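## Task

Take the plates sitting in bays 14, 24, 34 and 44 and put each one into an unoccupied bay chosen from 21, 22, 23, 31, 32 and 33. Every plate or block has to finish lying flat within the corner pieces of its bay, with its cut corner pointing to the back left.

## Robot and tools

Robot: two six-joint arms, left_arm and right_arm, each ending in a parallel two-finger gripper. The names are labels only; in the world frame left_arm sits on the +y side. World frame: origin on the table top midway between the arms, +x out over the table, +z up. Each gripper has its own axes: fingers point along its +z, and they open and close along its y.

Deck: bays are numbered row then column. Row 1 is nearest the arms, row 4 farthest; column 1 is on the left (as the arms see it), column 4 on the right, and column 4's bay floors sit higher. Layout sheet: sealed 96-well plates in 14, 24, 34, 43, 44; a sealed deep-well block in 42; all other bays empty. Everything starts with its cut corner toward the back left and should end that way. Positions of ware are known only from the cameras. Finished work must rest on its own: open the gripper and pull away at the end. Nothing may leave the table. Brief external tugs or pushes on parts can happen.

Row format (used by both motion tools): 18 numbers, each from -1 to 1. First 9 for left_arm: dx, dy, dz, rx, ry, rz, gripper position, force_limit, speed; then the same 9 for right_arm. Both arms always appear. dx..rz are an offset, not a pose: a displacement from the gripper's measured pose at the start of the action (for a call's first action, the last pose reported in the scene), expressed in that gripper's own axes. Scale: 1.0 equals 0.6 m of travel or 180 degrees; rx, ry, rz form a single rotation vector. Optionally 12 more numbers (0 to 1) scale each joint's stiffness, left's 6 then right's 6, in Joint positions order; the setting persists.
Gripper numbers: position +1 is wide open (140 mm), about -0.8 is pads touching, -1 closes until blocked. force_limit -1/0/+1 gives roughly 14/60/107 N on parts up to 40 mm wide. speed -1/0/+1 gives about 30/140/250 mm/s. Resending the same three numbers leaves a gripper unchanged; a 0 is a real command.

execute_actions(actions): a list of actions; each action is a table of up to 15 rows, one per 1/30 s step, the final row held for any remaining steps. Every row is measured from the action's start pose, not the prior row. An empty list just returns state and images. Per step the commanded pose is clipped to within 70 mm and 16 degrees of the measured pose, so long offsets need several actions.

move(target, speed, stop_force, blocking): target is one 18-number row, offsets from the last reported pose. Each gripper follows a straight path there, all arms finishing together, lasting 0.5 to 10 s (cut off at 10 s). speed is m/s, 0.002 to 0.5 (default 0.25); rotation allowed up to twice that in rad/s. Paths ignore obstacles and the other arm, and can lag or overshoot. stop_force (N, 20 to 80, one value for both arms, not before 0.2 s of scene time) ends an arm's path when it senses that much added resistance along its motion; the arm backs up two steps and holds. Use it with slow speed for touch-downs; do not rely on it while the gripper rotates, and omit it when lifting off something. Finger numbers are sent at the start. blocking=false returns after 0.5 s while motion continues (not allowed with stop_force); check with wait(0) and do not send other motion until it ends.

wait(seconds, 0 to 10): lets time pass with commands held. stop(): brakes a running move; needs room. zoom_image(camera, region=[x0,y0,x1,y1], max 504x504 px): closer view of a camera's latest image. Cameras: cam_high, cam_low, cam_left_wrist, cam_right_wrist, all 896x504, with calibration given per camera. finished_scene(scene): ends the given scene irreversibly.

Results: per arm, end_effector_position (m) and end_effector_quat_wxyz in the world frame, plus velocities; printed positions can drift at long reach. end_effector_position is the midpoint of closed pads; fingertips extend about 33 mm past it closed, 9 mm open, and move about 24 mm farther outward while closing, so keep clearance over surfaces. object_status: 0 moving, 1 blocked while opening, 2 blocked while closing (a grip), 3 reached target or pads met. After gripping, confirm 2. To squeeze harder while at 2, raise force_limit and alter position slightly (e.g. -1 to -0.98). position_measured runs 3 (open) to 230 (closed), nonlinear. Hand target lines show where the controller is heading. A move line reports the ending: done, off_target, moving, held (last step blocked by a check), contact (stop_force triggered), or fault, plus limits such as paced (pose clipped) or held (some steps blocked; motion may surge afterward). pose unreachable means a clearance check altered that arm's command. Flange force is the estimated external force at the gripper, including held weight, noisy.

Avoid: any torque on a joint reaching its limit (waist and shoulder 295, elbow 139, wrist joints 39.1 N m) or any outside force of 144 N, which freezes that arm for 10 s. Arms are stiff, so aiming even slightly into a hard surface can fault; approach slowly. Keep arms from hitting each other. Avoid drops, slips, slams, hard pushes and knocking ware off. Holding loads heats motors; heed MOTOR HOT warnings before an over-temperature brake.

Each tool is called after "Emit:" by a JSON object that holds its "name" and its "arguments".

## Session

Emit:
{"name": "execute_actions", "arguments": {"actions": []}}

Scene clock: 0.00 s.
left_arm: end_effector_position=(+0.5869, +0.4603, +0.3219) position_measured=3 object_status=3 end_effector_quat_wxyz=(-0.001, +1.000, +0.009, +0.001) end_effector_velocity=(-0.000, -0.000, +0.001) end_effector_angular_velocity=(-0.002, -0.001, +0.002) | right_arm: end_effector_position=(+0.6761, -0.4934, +0.3215) position_measured=3 object_status=3 end_effector_quat_wxyz=(+0.001, +0.999, -0.039, +0.001) end_effector_velocity=(-0.000, -0.001, -0.000) end_effector_angular_velocity=(-0.001, -0.000, -0.000)
Joint positions: left_arm=[-0.053  0.165  1.603  0.002  1.372  1.518] | right_arm=[-0.054  0.165  1.604 -0.002  1.372  1.517]
Joint velocities: left_arm=[ 0.001 -0.001 -0.    -0.002 -0.    -0.001] | right_arm=[-0.001 -0.     0.    -0.001 -0.    -0.   ]
Flange force (N, the push that the arm receives, along the gripper's own x y z axes): no reading
Hand target (left_arm): +0.587, +0.460, +0.322; -0.001, +1.000, +0.009, +0.001
Hand target (right_arm): +0.676, -0.493, +0.322; +0.001, +0.999, -0.039, +0.001
Joint stiffness scale: left_arm=[1. 1. 1. 1. 1. 1.] | right_arm=[1. 1. 1. 1. 1. 1.]

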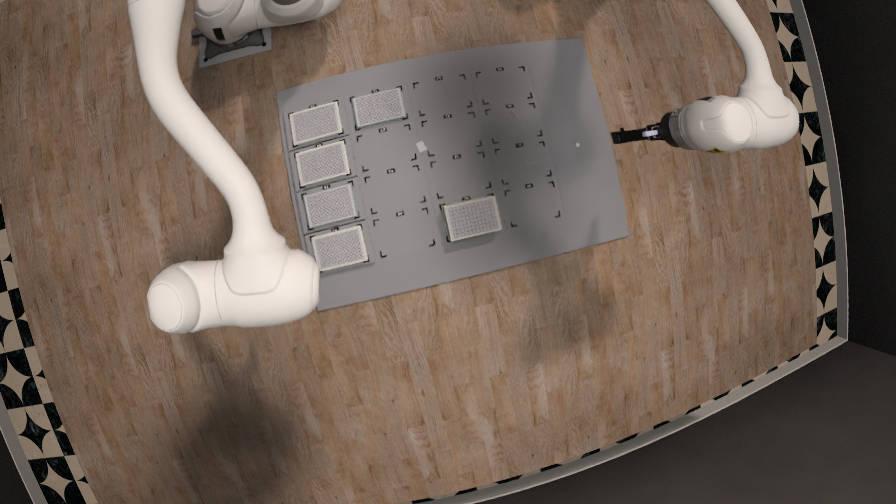

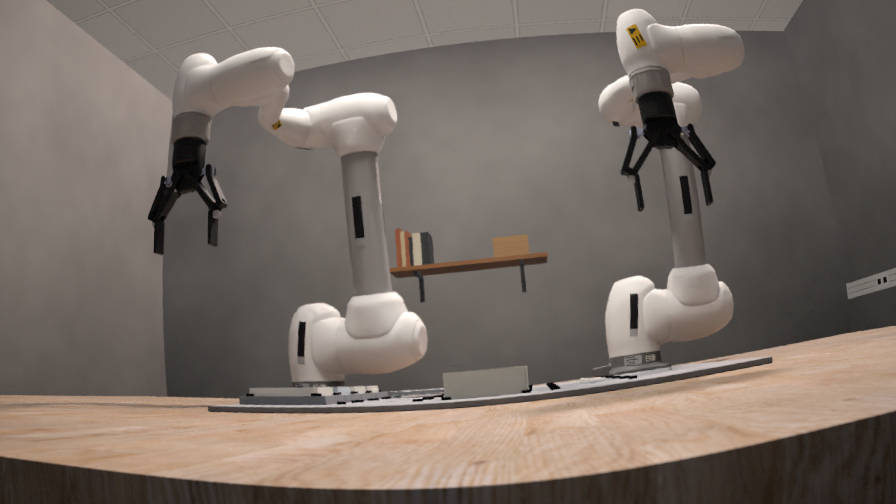

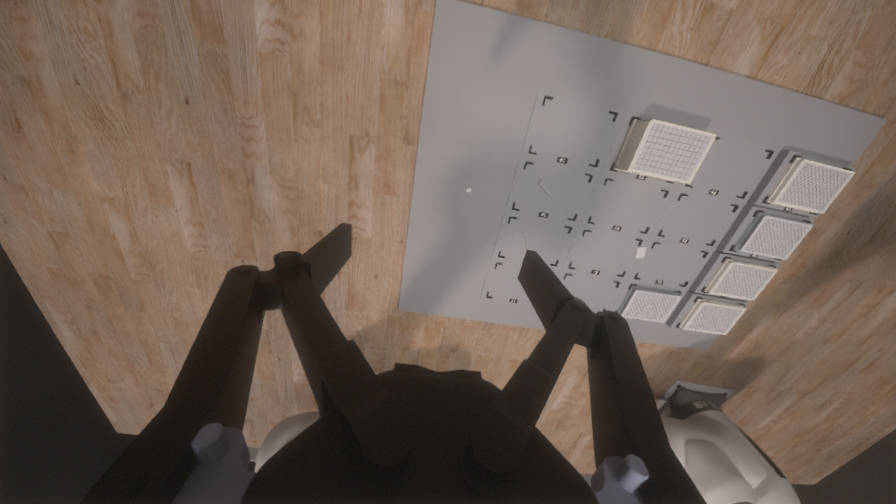

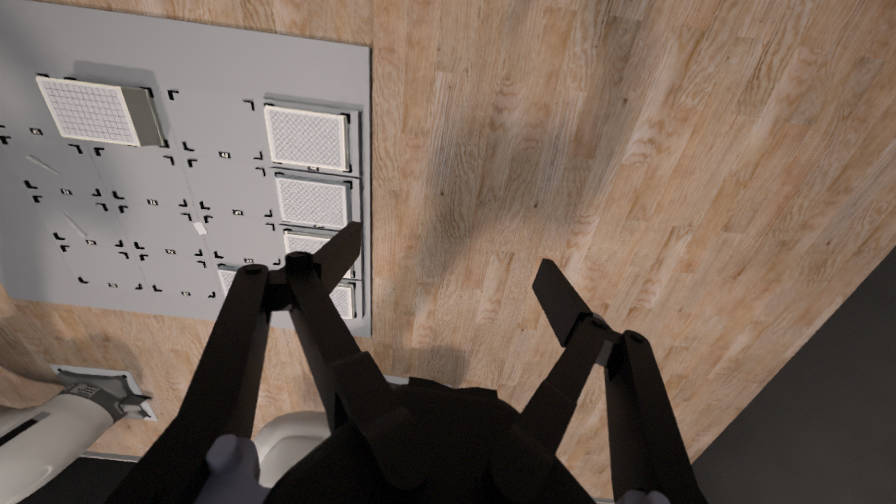

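Emit:
{"name": "zoom_image", "arguments": {"camera": "cam_high", "region": [340, 90, 500, 230]}}

Emit:
{"name": "move", "arguments": {"target": [0,-0.2,0,0,0,0,1,0,0, 0.0493,-0.4175,0.43,0,0,-0.0274,1,0.2,-0.5], "speed": 0.3}}

Emit:
{"name": "zoom_image", "arguments": {"camera": "cam_right_wrist", "region": [314, 120, 594, 340]}}

Region (340, 90, 500, 230) of cam_high's 896x504 image, scaled by 3.150, with more detail than that image has; it fills the top 441 rows of this view, and the rest is white.

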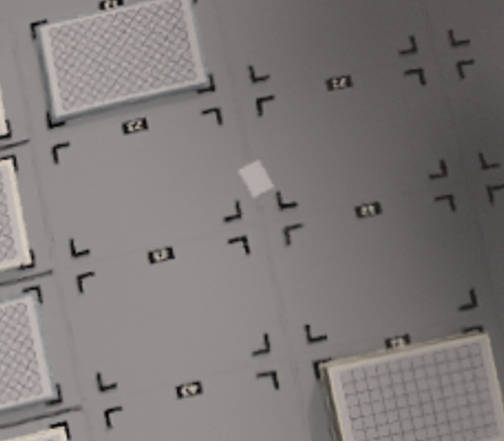

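Scene clock: 7.27 s.
left_arm: end_effector_position=(+0.5833, +0.5768, +0.3198) position_measured=3 object_status=3 end_effector_quat_wxyz=(-0.001, +1.000, +0.008, +0.000) end_effector_velocity=(+0.000, +0.000, +0.001) end_effector_angular_velocity=(-0.001, -0.000, -0.000) | right_arm: end_effector_position=(+0.7221, -0.2474, +0.0651) position_measured=3 object_status=3 end_effector_quat_wxyz=(+0.001, +1.000, +0.007, -0.001) end_effector_velocity=(-0.000, +0.002, -0.002) end_effector_angular_velocity=(+0.000, +0.000, -0.000)
Joint positions: left_arm=[0.125 0.18  1.589 0.002 1.372 1.696] | right_arm=[ 0.303  0.435  1.738 -0.002  0.97   1.782]
Joint velocities: left_arm=[ 0.001 -0.    -0.001 -0.001  0.001  0.001] | right_arm=[ 0.002  0.002  0.     0.    -0.002  0.002]
Flange force (N, the push that the arm receives, along the gripper's own x y z axes): left_arm=[0.2 -0.9 5.4] | right_arm=[1.0 4.6 4.1]
Hand target (left_arm): +0.585, +0.580, +0.322; -0.001, +1.000, +0.009, +0.000
Hand target (right_arm): +0.725, -0.246, +0.063; +0.000, +1.000, +0.005, +0.001
Off the commanded pose (left_arm): 0.004 m, 0 deg.
Off the commanded pose (right_arm): 0.004 m, 0 deg.
Joint stiffness scale: left_arm=[1. 1. 1. 1. 1. 1.] | right_arm=[1. 1. 1. 1. 1. 1.]
move: off_target (left_arm, right_arm)
camera_calibration (this result's frames):
cam_left_wrist: T_world_to_cam=[[0.200859, -0.979476, 0.0167891, 0.429878], [-0.889288, -0.175122, 0.422492, 0.489855], [-0.410881, -0.0997916, -0.906211, 0.78155], [0, 0, 0, 1]] pos_world=[0.670401, 0.584832, 0.494071]
cam_right_wrist: T_world_to_cam=[[0.224055, -0.974237, -0.0257343, -0.399697], [-0.879548, -0.21351, 0.425217, 0.564209], [-0.419756, -0.0726372, -0.904726, 0.537081], [0, 0, 0, 1]] pos_world=[0.811246, -0.229923, 0.235714]

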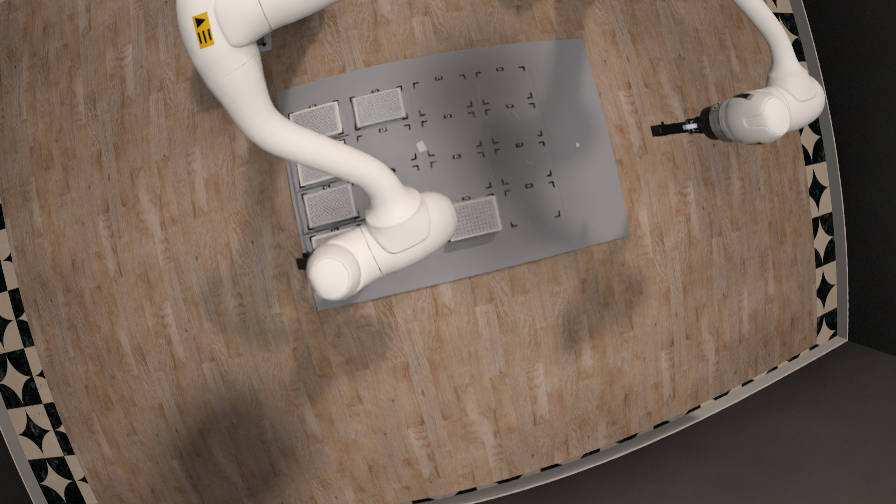

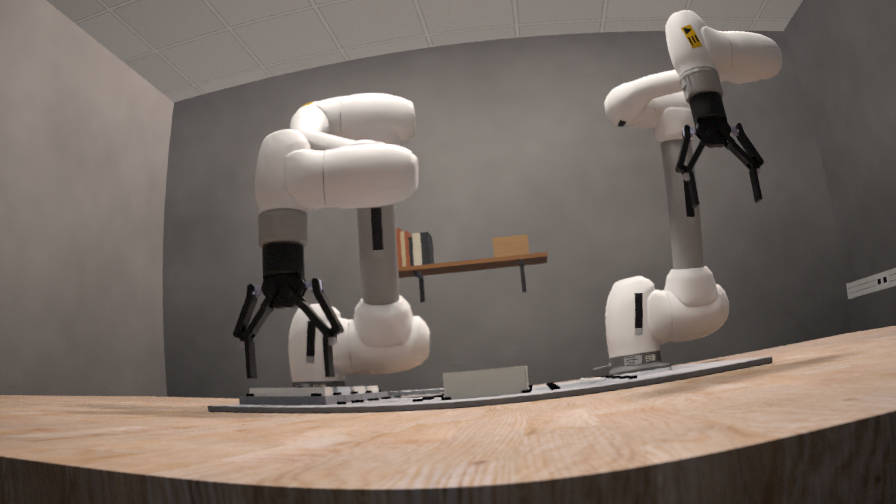

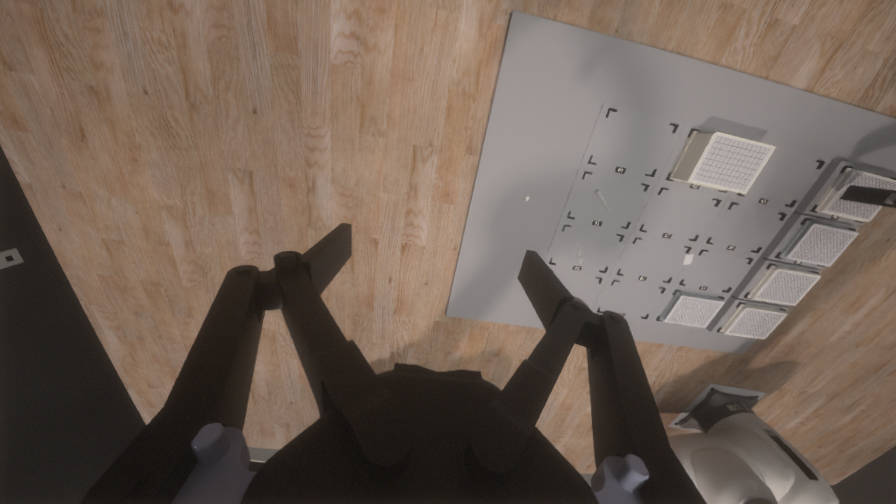

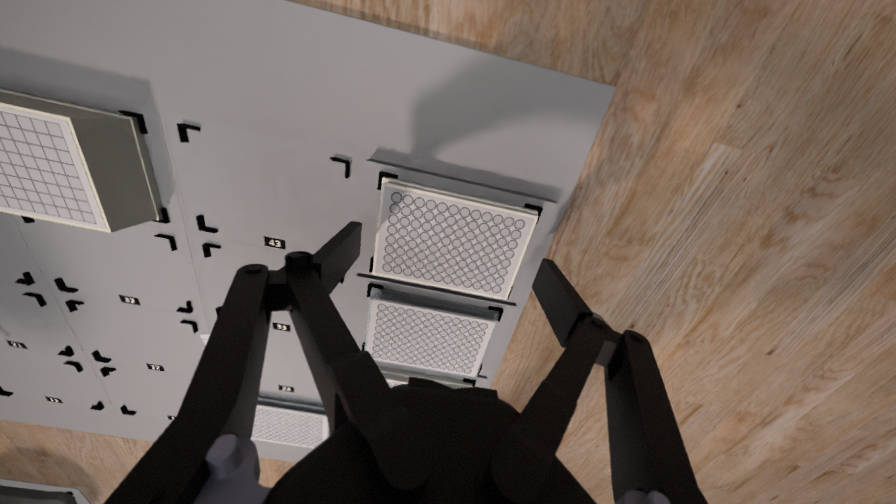

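Region (314, 120, 594, 340) of cam_right_wrist's 896x504 image, scaled by 1.800, with more detail than that image has; it fills the top 396 rows of this view, and the rest is white.

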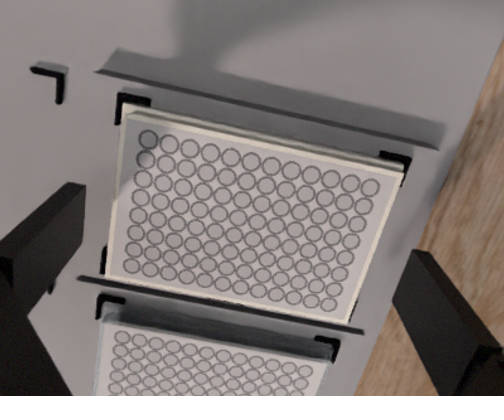

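Emit:
{"name": "move", "arguments": {"target": [0,0,0,0,0,0,1,0,0, 0.005,-0.001,0.041,0,0,0,1,0.2,-0.5], "speed": 0.05}}

Emit:
{"name": "move", "arguments": {"target": [0,0,0,0,0,0,1,0,0, 0,0,0,0,0,0,-1,0.2,-0.7]}}

Emit:
{"name": "zoom_image", "arguments": {"camera": "cam_right_wrist", "region": [314, 120, 594, 340]}}

Emit:
{"name": "move", "arguments": {"target": [0,0,0,0,0,0,1,0,0, 0,0,-0.055,0,0,0,-1,0.2,-0.7], "speed": 0.08}}

Emit:
{"name": "move", "arguments": {"target": [0,0,0,0,0,0,1,0,0, -0.178,-0.2755,0,0,0,0.002,-1,0.2,-0.7], "speed": 0.25}}

Scene clock: 15.50 s.
left_arm: end_effector_position=(+0.5833, +0.5769, +0.3198) position_measured=3 object_status=3 end_effector_quat_wxyz=(-0.001, +1.000, +0.008, +0.000) end_effector_velocity=(+0.000, -0.001, +0.000) end_effector_angular_velocity=(-0.002, -0.001, +0.000) | right_arm: end_effector_position=(+0.7266, -0.2462, +0.0459) position_measured=3 object_status=3 end_effector_quat_wxyz=(+0.000, +1.000, +0.007, +0.001) end_effector_velocity=(+0.001, -0.000, -0.001) end_effector_angular_velocity=(-0.000, -0.002, +0.000)
Joint positions: left_arm=[0.125 0.18  1.589 0.002 1.372 1.696] | right_arm=[ 0.303  0.458  1.745 -0.002  0.938  1.782]
Joint velocities: left_arm=[-0.    -0.    -0.    -0.002 -0.    -0.   ] | right_arm=[-0.     0.002 -0.    -0.001 -0.004 -0.   ]
Flange force (N, the push that the arm receives, along the gripper's own x y z axes): left_arm=[-0.4 1.8 4.9] | right_arm=[2.4 4.5 3.7]
Hand target (left_arm): +0.583, +0.577, +0.320; -0.001, +1.000, +0.008, +0.000
Hand target (right_arm): +0.725, -0.247, +0.041; +0.001, +1.000, +0.007, -0.001
Off the commanded pose (left_arm): 0.000 m, 0 deg.
Off the commanded pose (right_arm): 0.006 m, 0 deg.
Joint stiffness scale: left_arm=[1. 1. 1. 1. 1. 1.] | right_arm=[1. 1. 1. 1. 1. 1.]
move: off_target (right_arm)
camera_calibration (this result's frames):
cam_left_wrist: T_world_to_cam=[[0.200806, -0.979487, 0.0167898, 0.429973], [-0.889303, -0.175075, 0.422481, 0.489863], [-0.410875, -0.0997677, -0.906216, 0.781549], [0, 0, 0, 1]] pos_world=[0.670414, 0.584889, 0.494076]
cam_right_wrist: T_world_to_cam=[[0.22413, -0.974219, -0.0257597, -0.400114], [-0.881178, -0.213874, 0.421644, 0.577842], [-0.416283, -0.0718043, -0.906395, 0.519404], [0, 0, 0, 1]] pos_world=[0.815078, -0.228918, 0.216835]

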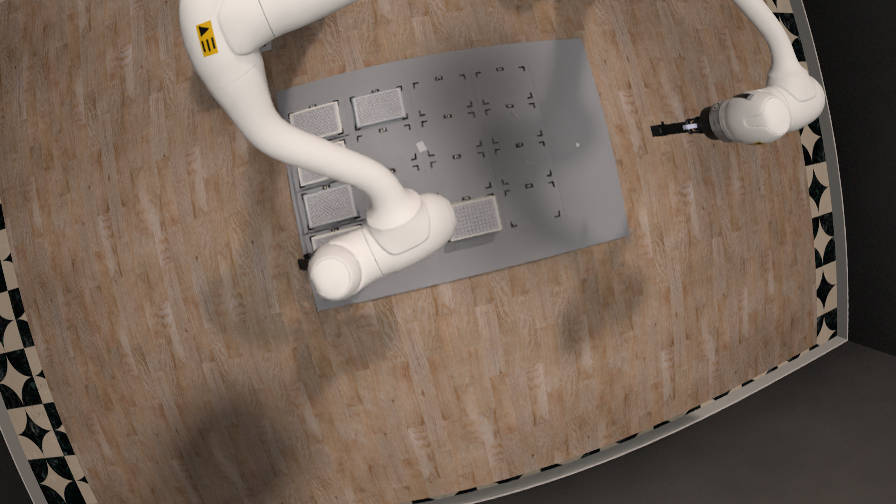

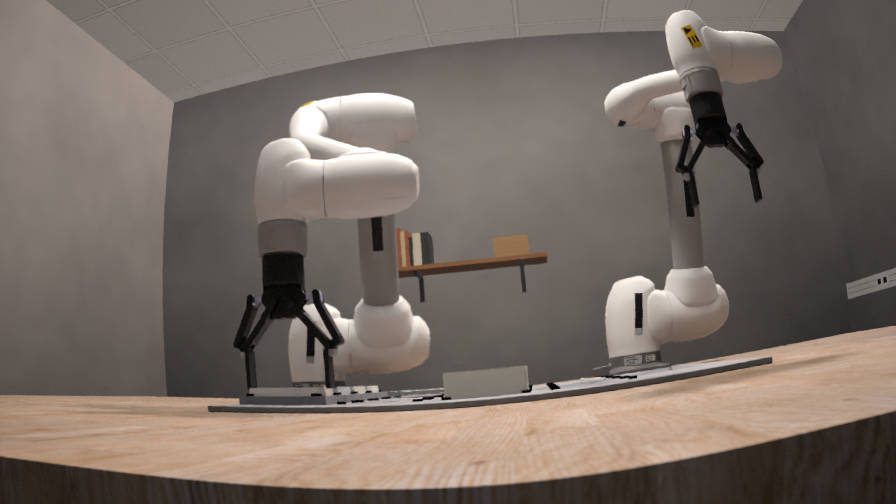

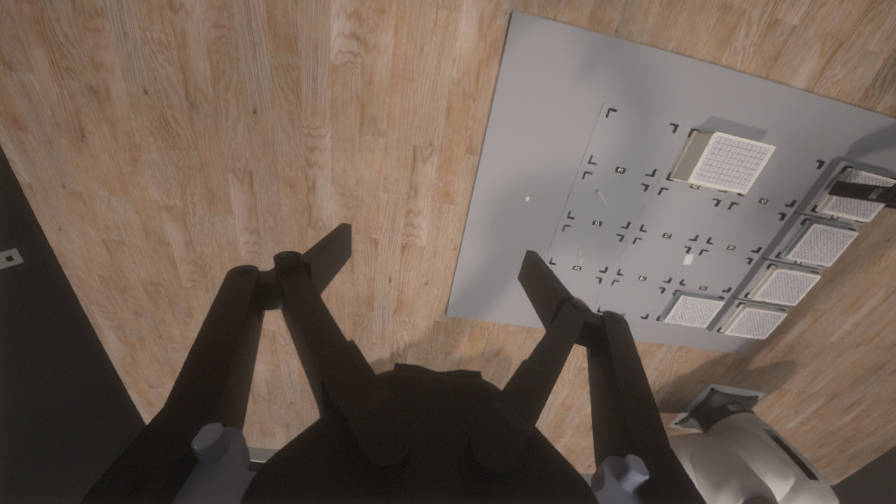

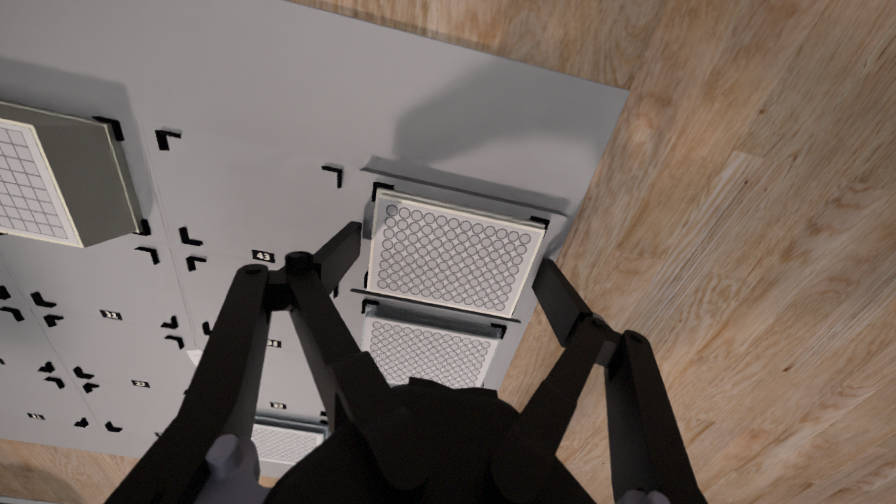

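Scene clock: 16.10 s.
left_arm: end_effector_position=(+0.5833, +0.5769, +0.3198) position_measured=3 object_status=3 end_effector_quat_wxyz=(-0.001, +1.000, +0.008, +0.000) end_effector_velocity=(-0.000, -0.000, +0.001) end_effector_angular_velocity=(-0.001, -0.001, +0.000) | right_arm: end_effector_position=(+0.7267, -0.2462, +0.0465) position_measured=40 object_status=2 end_effector_quat_wxyz=(+0.000, +1.000, +0.007, +0.001) end_effector_velocity=(+0.000, +0.000, +0.000) end_effector_angular_velocity=(+0.001, -0.000, -0.001)
Joint positions: left_arm=[0.125 0.18  1.589 0.002 1.372 1.696] | right_arm=[ 0.303  0.457  1.744 -0.002  0.938  1.782]
Joint velocities: left_arm=[ 0.    -0.002  0.    -0.001  0.     0.   ] | right_arm=[-0.    -0.    -0.001  0.002  0.    -0.   ]
Flange force (N, the push that the arm receives, along the gripper's own x y z axes): left_arm=[-1.0 2.0 4.5] | right_arm=[-6.4 11.5 -32.6]
Hand target (left_arm): +0.583, +0.577, +0.320; -0.001, +1.000, +0.008, +0.000
Hand target (right_arm): +0.727, -0.246, +0.046; +0.000, +1.000, +0.007, +0.001
Off the commanded pose (left_arm): 0.000 m, 0 deg.
Off the commanded pose (right_arm): 0.001 m, 0 deg.
Joint stiffness scale: left_arm=[1. 1. 1. 1. 1. 1.] | right_arm=[1. 1. 1. 1. 1. 1.]
move: done
camera_calibration (this result's frames):
cam_left_wrist: T_world_to_cam=[[0.200806, -0.979487, 0.0167896, 0.429973], [-0.889302, -0.175075, 0.422481, 0.489863], [-0.410875, -0.0997676, -0.906216, 0.781549], [0, 0, 0, 1]] pos_world=[0.670414, 0.584889, 0.494076]
cam_right_wrist: T_world_to_cam=[[0.224164, -0.974212, -0.0257244, -0.400135], [-0.881339, -0.213918, 0.421284, 0.577794], [-0.415923, -0.0717647, -0.906564, 0.519717], [0, 0, 0, 1]] pos_world=[0.81509, -0.228918, 0.217448]

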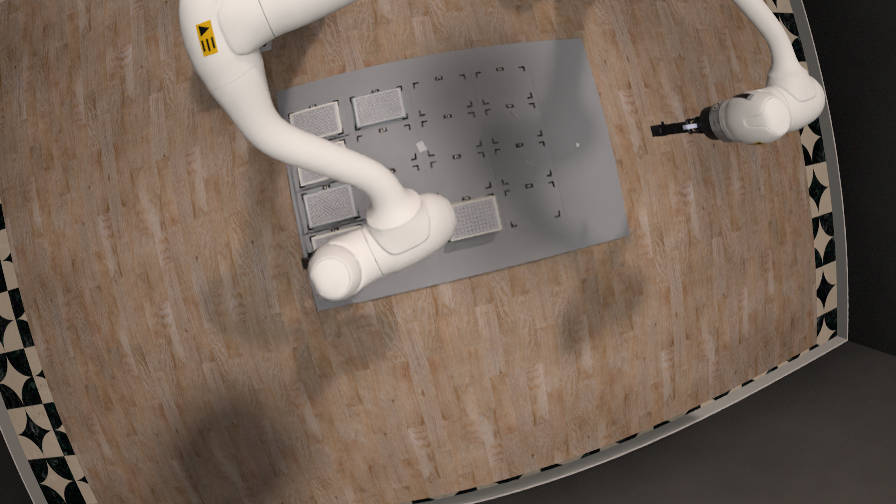

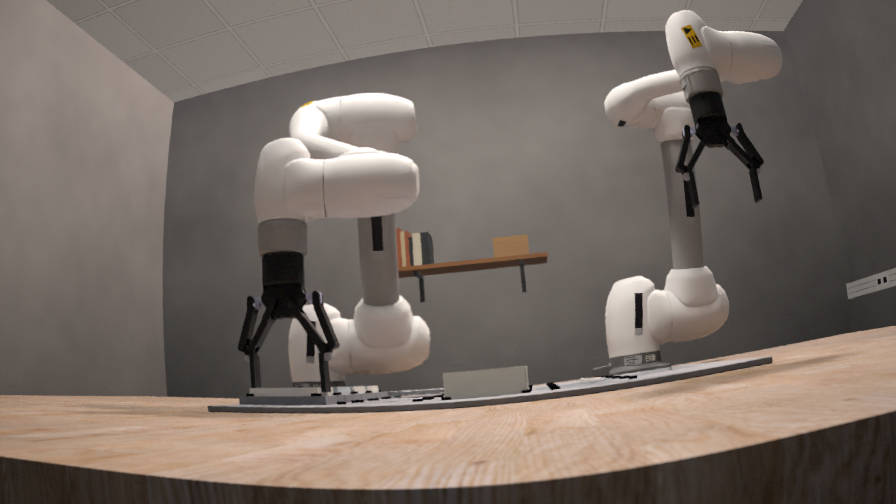

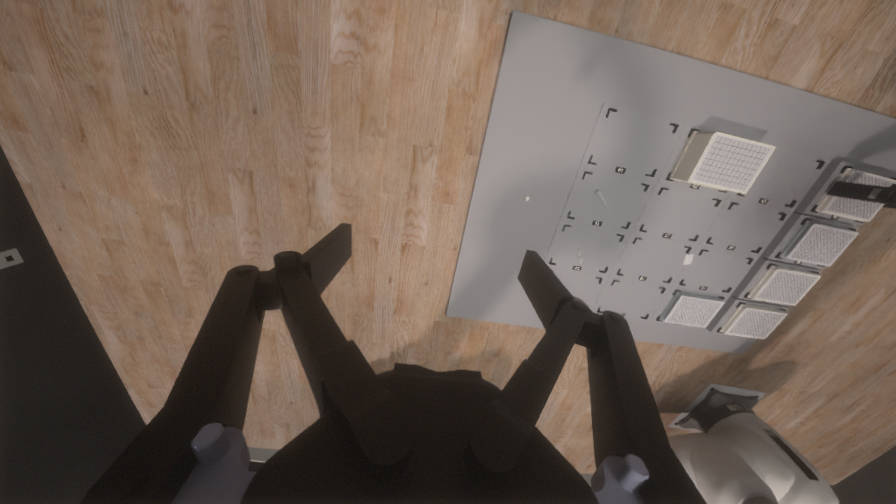

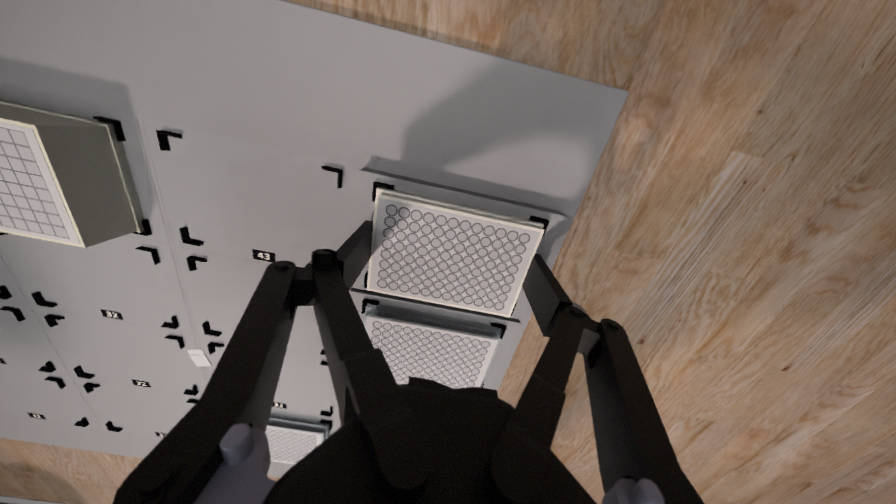

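Region (314, 120, 594, 340) of cam_right_wrist's 896x504 image, scaled by 1.800, with more detail than that image has; it fills the top 396 rows of this view, and the rest is white.

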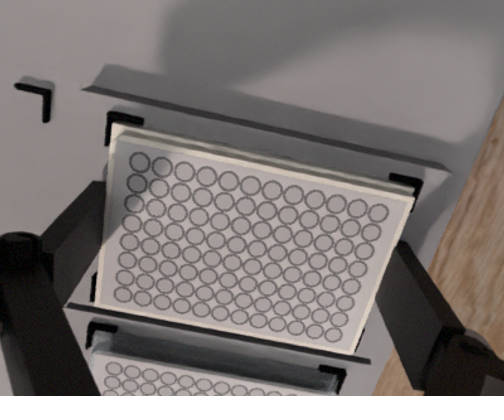

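Scene clock: 16.93 s.
left_arm: end_effector_position=(+0.5833, +0.5769, +0.3198) position_measured=3 object_status=3 end_effector_quat_wxyz=(-0.001, +1.000, +0.008, +0.000) end_effector_velocity=(+0.000, -0.001, +0.000) end_effector_angular_velocity=(-0.002, -0.001, -0.001) | right_arm: end_effector_position=(+0.7253, -0.2466, +0.0740) position_measured=41 object_status=2 end_effector_quat_wxyz=(+0.001, +1.000, +0.007, -0.001) end_effector_velocity=(-0.000, -0.000, +0.002) end_effector_angular_velocity=(-0.001, +0.001, +0.001)
Joint positions: left_arm=[0.125 0.18  1.589 0.002 1.372 1.696] | right_arm=[ 0.303  0.431  1.725 -0.002  0.987  1.782]
Joint velocities: left_arm=[-0.    -0.001  0.    -0.002 -0.     0.001] | right_arm=[ 0.    -0.002 -0.002 -0.001  0.006 -0.   ]
Flange force (N, the push that the arm receives, along the gripper's own x y z axes): left_arm=[-0.7 1.1 5.1] | right_arm=[1.3 7.7 4.8]
Hand target (left_arm): +0.583, +0.577, +0.320; -0.001, +1.000, +0.008, +0.000
Hand target (right_arm): +0.727, -0.246, +0.079; +0.000, +1.000, +0.007, +0.001
Off the commanded pose (left_arm): 0.000 m, 0 deg.
Off the commanded pose (right_arm): 0.006 m, 0 deg.
Joint stiffness scale: left_arm=[1. 1. 1. 1. 1. 1.] | right_arm=[1. 1. 1. 1. 1. 1.]
move: off_target (right_arm)
camera_calibration (this result's frames):
cam_left_wrist: T_world_to_cam=[[0.200806, -0.979487, 0.0167898, 0.429973], [-0.889303, -0.175075, 0.422481, 0.489863], [-0.410875, -0.0997677, -0.906216, 0.781549], [0, 0, 0, 1]] pos_world=[0.670414, 0.584889, 0.494076]
cam_right_wrist: T_world_to_cam=[[0.224006, -0.974249, -0.0256837, -0.399338], [-0.879777, -0.213482, 0.424756, 0.563573], [-0.419301, -0.0725519, -0.904944, 0.546175], [0, 0, 0, 1]] pos_world=[0.814284, -0.229116, 0.24462]

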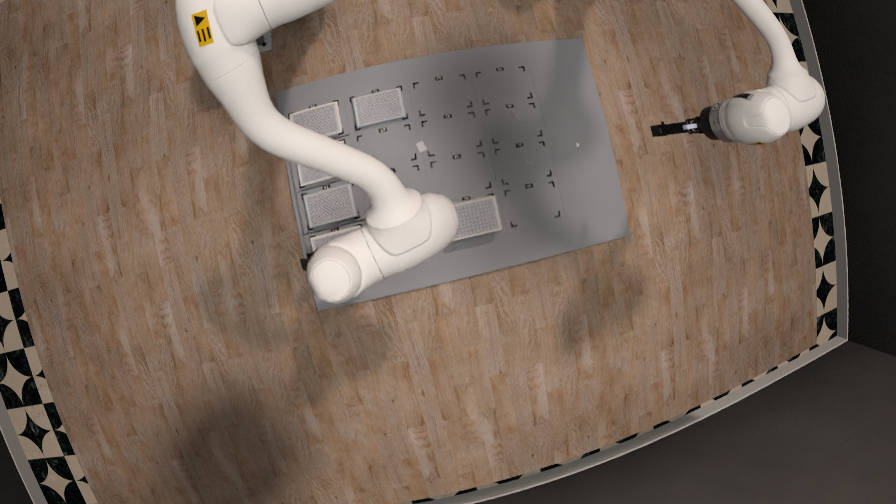

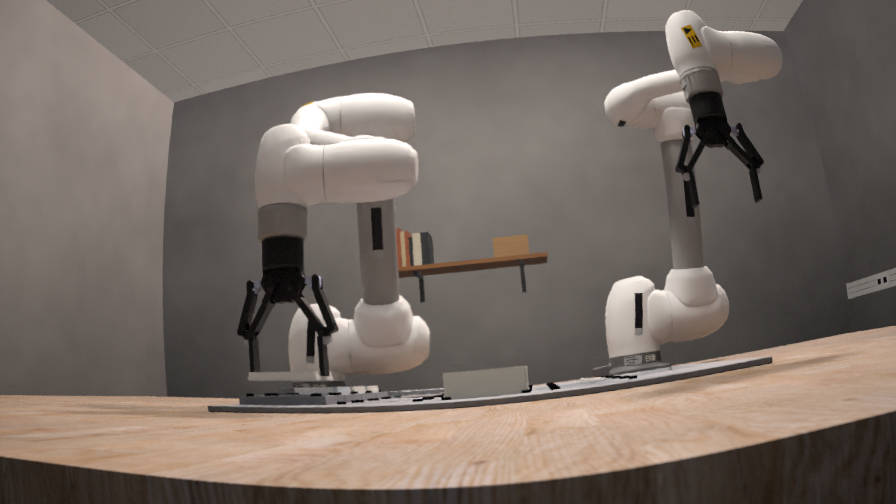

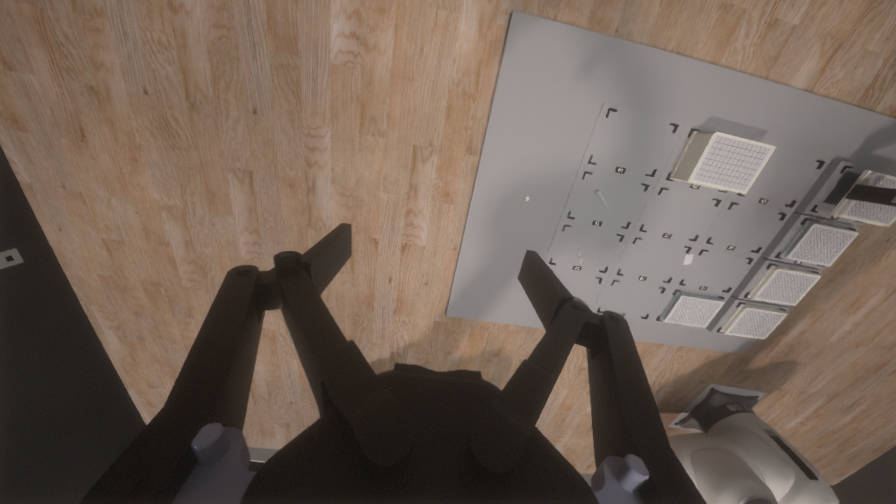

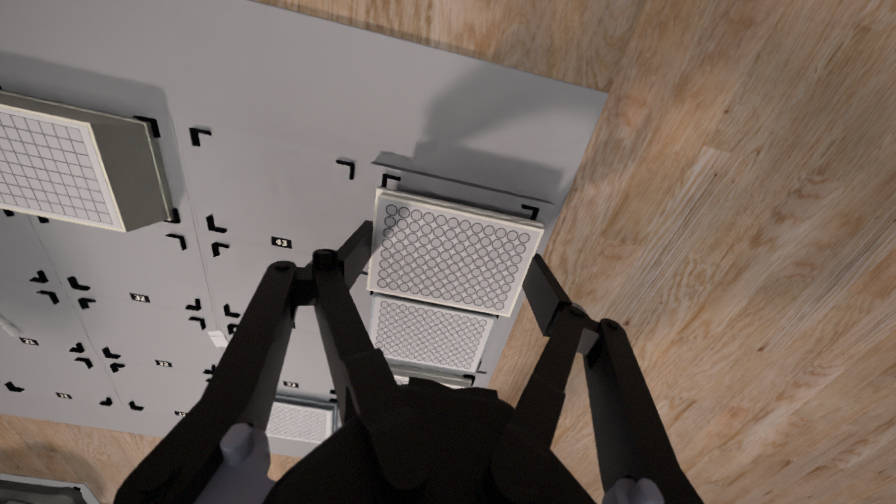

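Scene clock: 18.30 s.
left_arm: end_effector_position=(+0.5833, +0.5769, +0.3198) position_measured=3 object_status=3 end_effector_quat_wxyz=(-0.001, +1.000, +0.008, +0.000) end_effector_velocity=(-0.000, -0.001, +0.000) end_effector_angular_velocity=(-0.000, -0.000, -0.001) | right_arm: end_effector_position=(+0.6179, -0.0829, +0.0732) position_measured=41 object_status=2 end_effector_quat_wxyz=(+0.002, +1.000, +0.007, -0.003) end_effector_velocity=(-0.001, +0.002, +0.000) end_effector_angular_velocity=(+0.001, -0.000, -0.003)
Joint positions: left_arm=[0.125 0.18  1.589 0.002 1.372 1.696] | right_arm=[ 0.573  0.388  1.793 -0.     0.967  2.053]
Joint velocities: left_arm=[-0.001 -0.001  0.001 -0.     0.     0.   ] | right_arm=[ 0.003 -0.    -0.     0.001  0.     0.006]
Flange force (N, the push that the arm receives, along the gripper's own x y z axes): left_arm=[-0.4 2.0 5.0] | right_arm=[0.3 3.1 3.2]
Hand target (left_arm): +0.583, +0.577, +0.320; -0.001, +1.000, +0.008, +0.000
Hand target (right_arm): +0.616, -0.082, +0.074; +0.001, +1.000, +0.004, -0.001
Off the commanded pose (left_arm): 0.000 m, 0 deg.
Off the commanded pose (right_arm): 0.002 m, 0 deg.
Joint stiffness scale: left_arm=[1. 1. 1. 1. 1. 1.] | right_arm=[1. 1. 1. 1. 1. 1.]
move: done
camera_calibration (this result's frames):
cam_left_wrist: T_world_to_cam=[[0.200806, -0.979487, 0.0167898, 0.429973], [-0.889303, -0.175075, 0.422481, 0.489863], [-0.410875, -0.0997677, -0.906216, 0.781549], [0, 0, 0, 1]] pos_world=[0.670414, 0.584889, 0.494076]
cam_right_wrist: T_world_to_cam=[[0.223291, -0.974436, -0.0248114, -0.215465], [-0.878177, -0.212149, 0.428717, 0.503193], [-0.423021, -0.0739398, -0.903098, 0.514343], [0, 0, 0, 1]] pos_world=[0.707582, -0.0651744, 0.243429]

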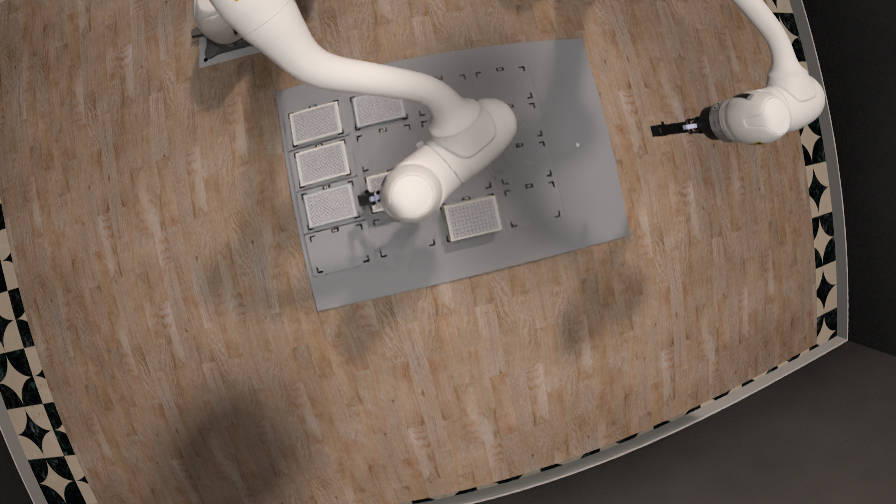

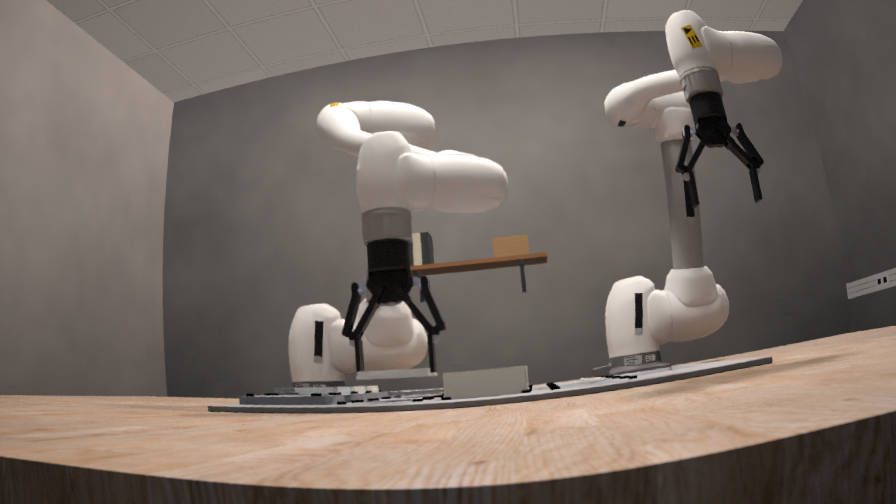

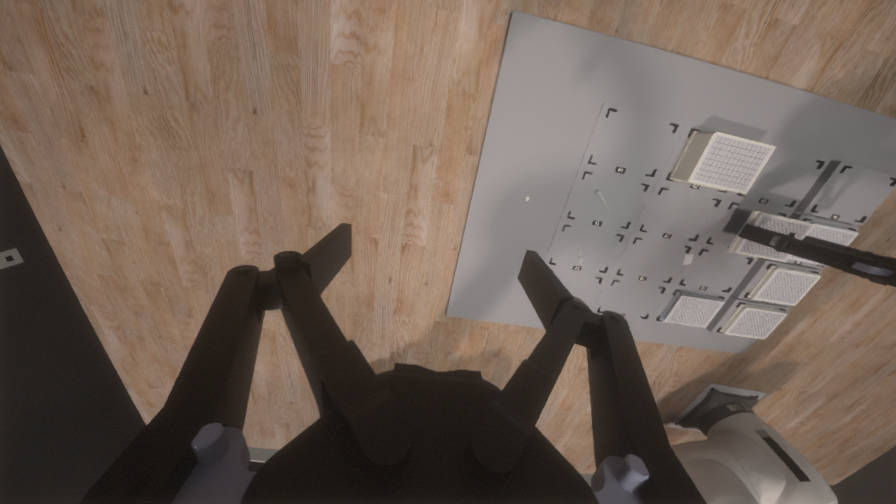

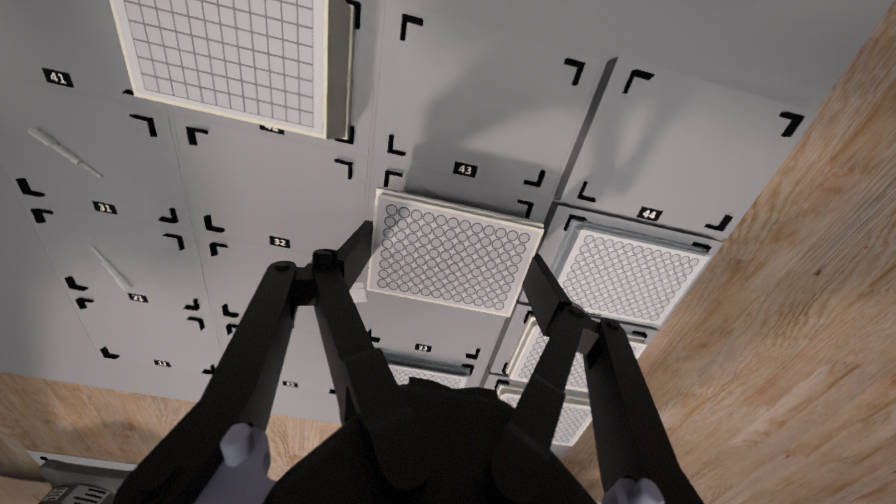

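Emit:
{"name": "execute_actions", "arguments": {"actions": []}}

Scene clock: 28.47 s.
left_arm: end_effector_position=(+0.5833, +0.5769, +0.3198) position_measured=3 object_status=3 end_effector_quat_wxyz=(-0.001, +1.000, +0.008, +0.000) end_effector_velocity=(+0.000, +0.000, +0.001) end_effector_angular_velocity=(+0.000, -0.002, +0.001) | right_arm: end_effector_position=(+0.6177, -0.0827, +0.0732) position_measured=41 object_status=2 end_effector_quat_wxyz=(+0.002, +1.000, +0.007, -0.003) end_effector_velocity=(-0.000, +0.001, -0.000) end_effector_angular_velocity=(+0.001, +0.001, -0.000)
Joint positions: left_arm=[0.125 0.18  1.589 0.002 1.372 1.696] | right_arm=[ 0.574  0.388  1.793 -0.     0.967  2.054]
Joint velocities: left_arm=[ 0.    -0.001 -0.     0.    -0.001 -0.   ] | right_arm=[ 0.    -0.     0.     0.001  0.    -0.   ]
Flange force (N, the push that the arm receives, along the gripper's own x y z axes): left_arm=[-0.9 0.7 4.9] | right_arm=[2.2 6.2 2.8]
Hand target (left_arm): +0.583, +0.577, +0.320; -0.001, +1.000, +0.008, +0.000
Hand target (right_arm): +0.616, -0.082, +0.074; +0.001, +1.000, +0.004, -0.001
Off the commanded pose (left_arm): 0.000 m, 0 deg.
Off the commanded pose (right_arm): 0.002 m, 0 deg.
Joint stiffness scale: left_arm=[1. 1. 1. 1. 1. 1.] | right_arm=[1. 1. 1. 1. 1. 1.]
camera_calibration (this result's frames):
cam_left_wrist: T_world_to_cam=[[0.200806, -0.979487, 0.0167897, 0.429973], [-0.889303, -0.175075, 0.422481, 0.489863], [-0.410875, -0.0997677, -0.906216, 0.781549], [0, 0, 0, 1]] pos_world=[0.670414, 0.584889, 0.494076]
cam_right_wrist: T_world_to_cam=[[0.222975, -0.974508, -0.0248108, -0.21505], [-0.878252, -0.211865, 0.428704, 0.503203], [-0.423032, -0.0738001, -0.903104, 0.514327], [0, 0, 0, 1]] pos_world=[0.707466, -0.064999, 0.24343]

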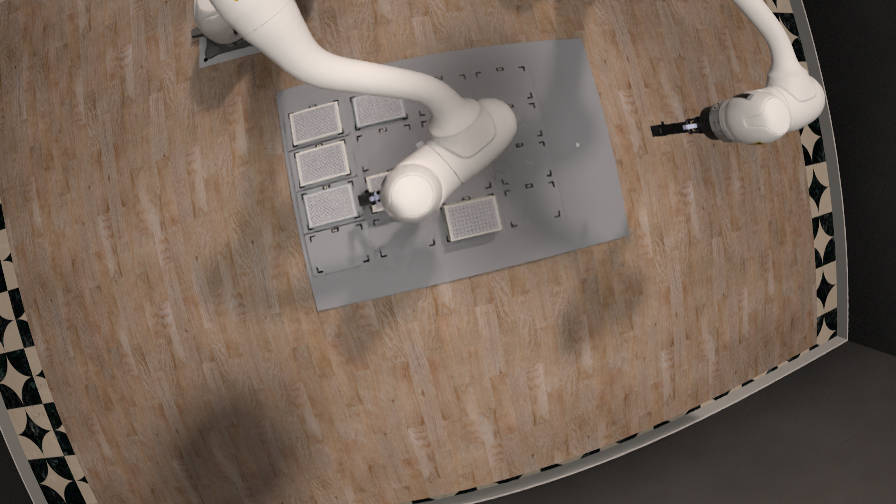

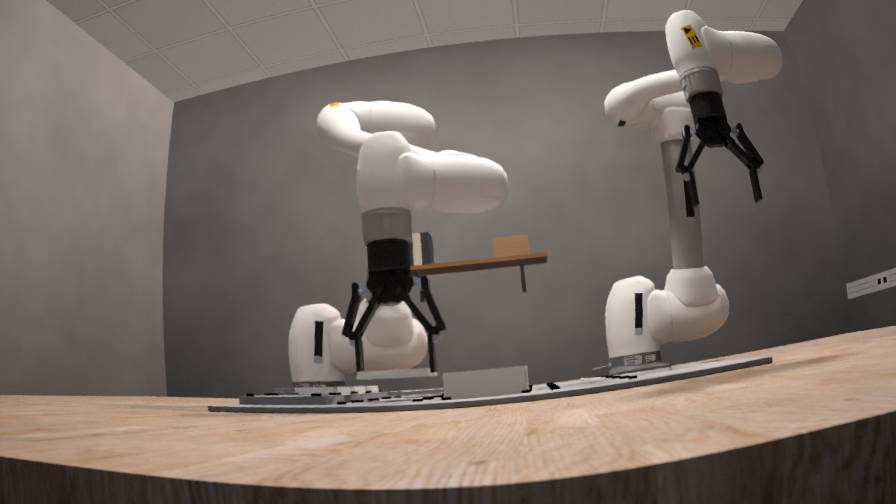

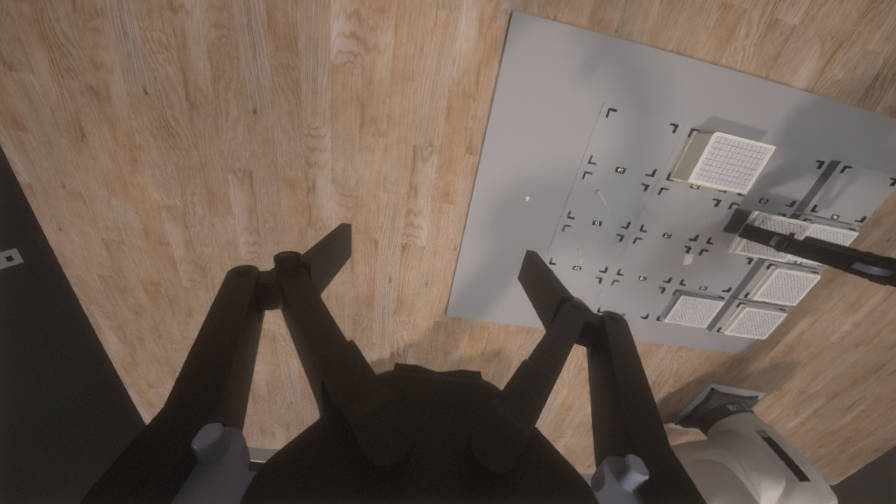

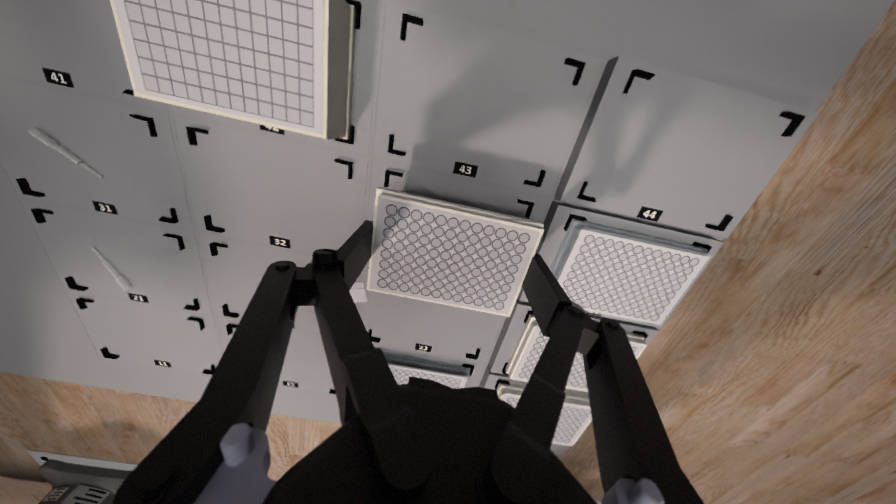

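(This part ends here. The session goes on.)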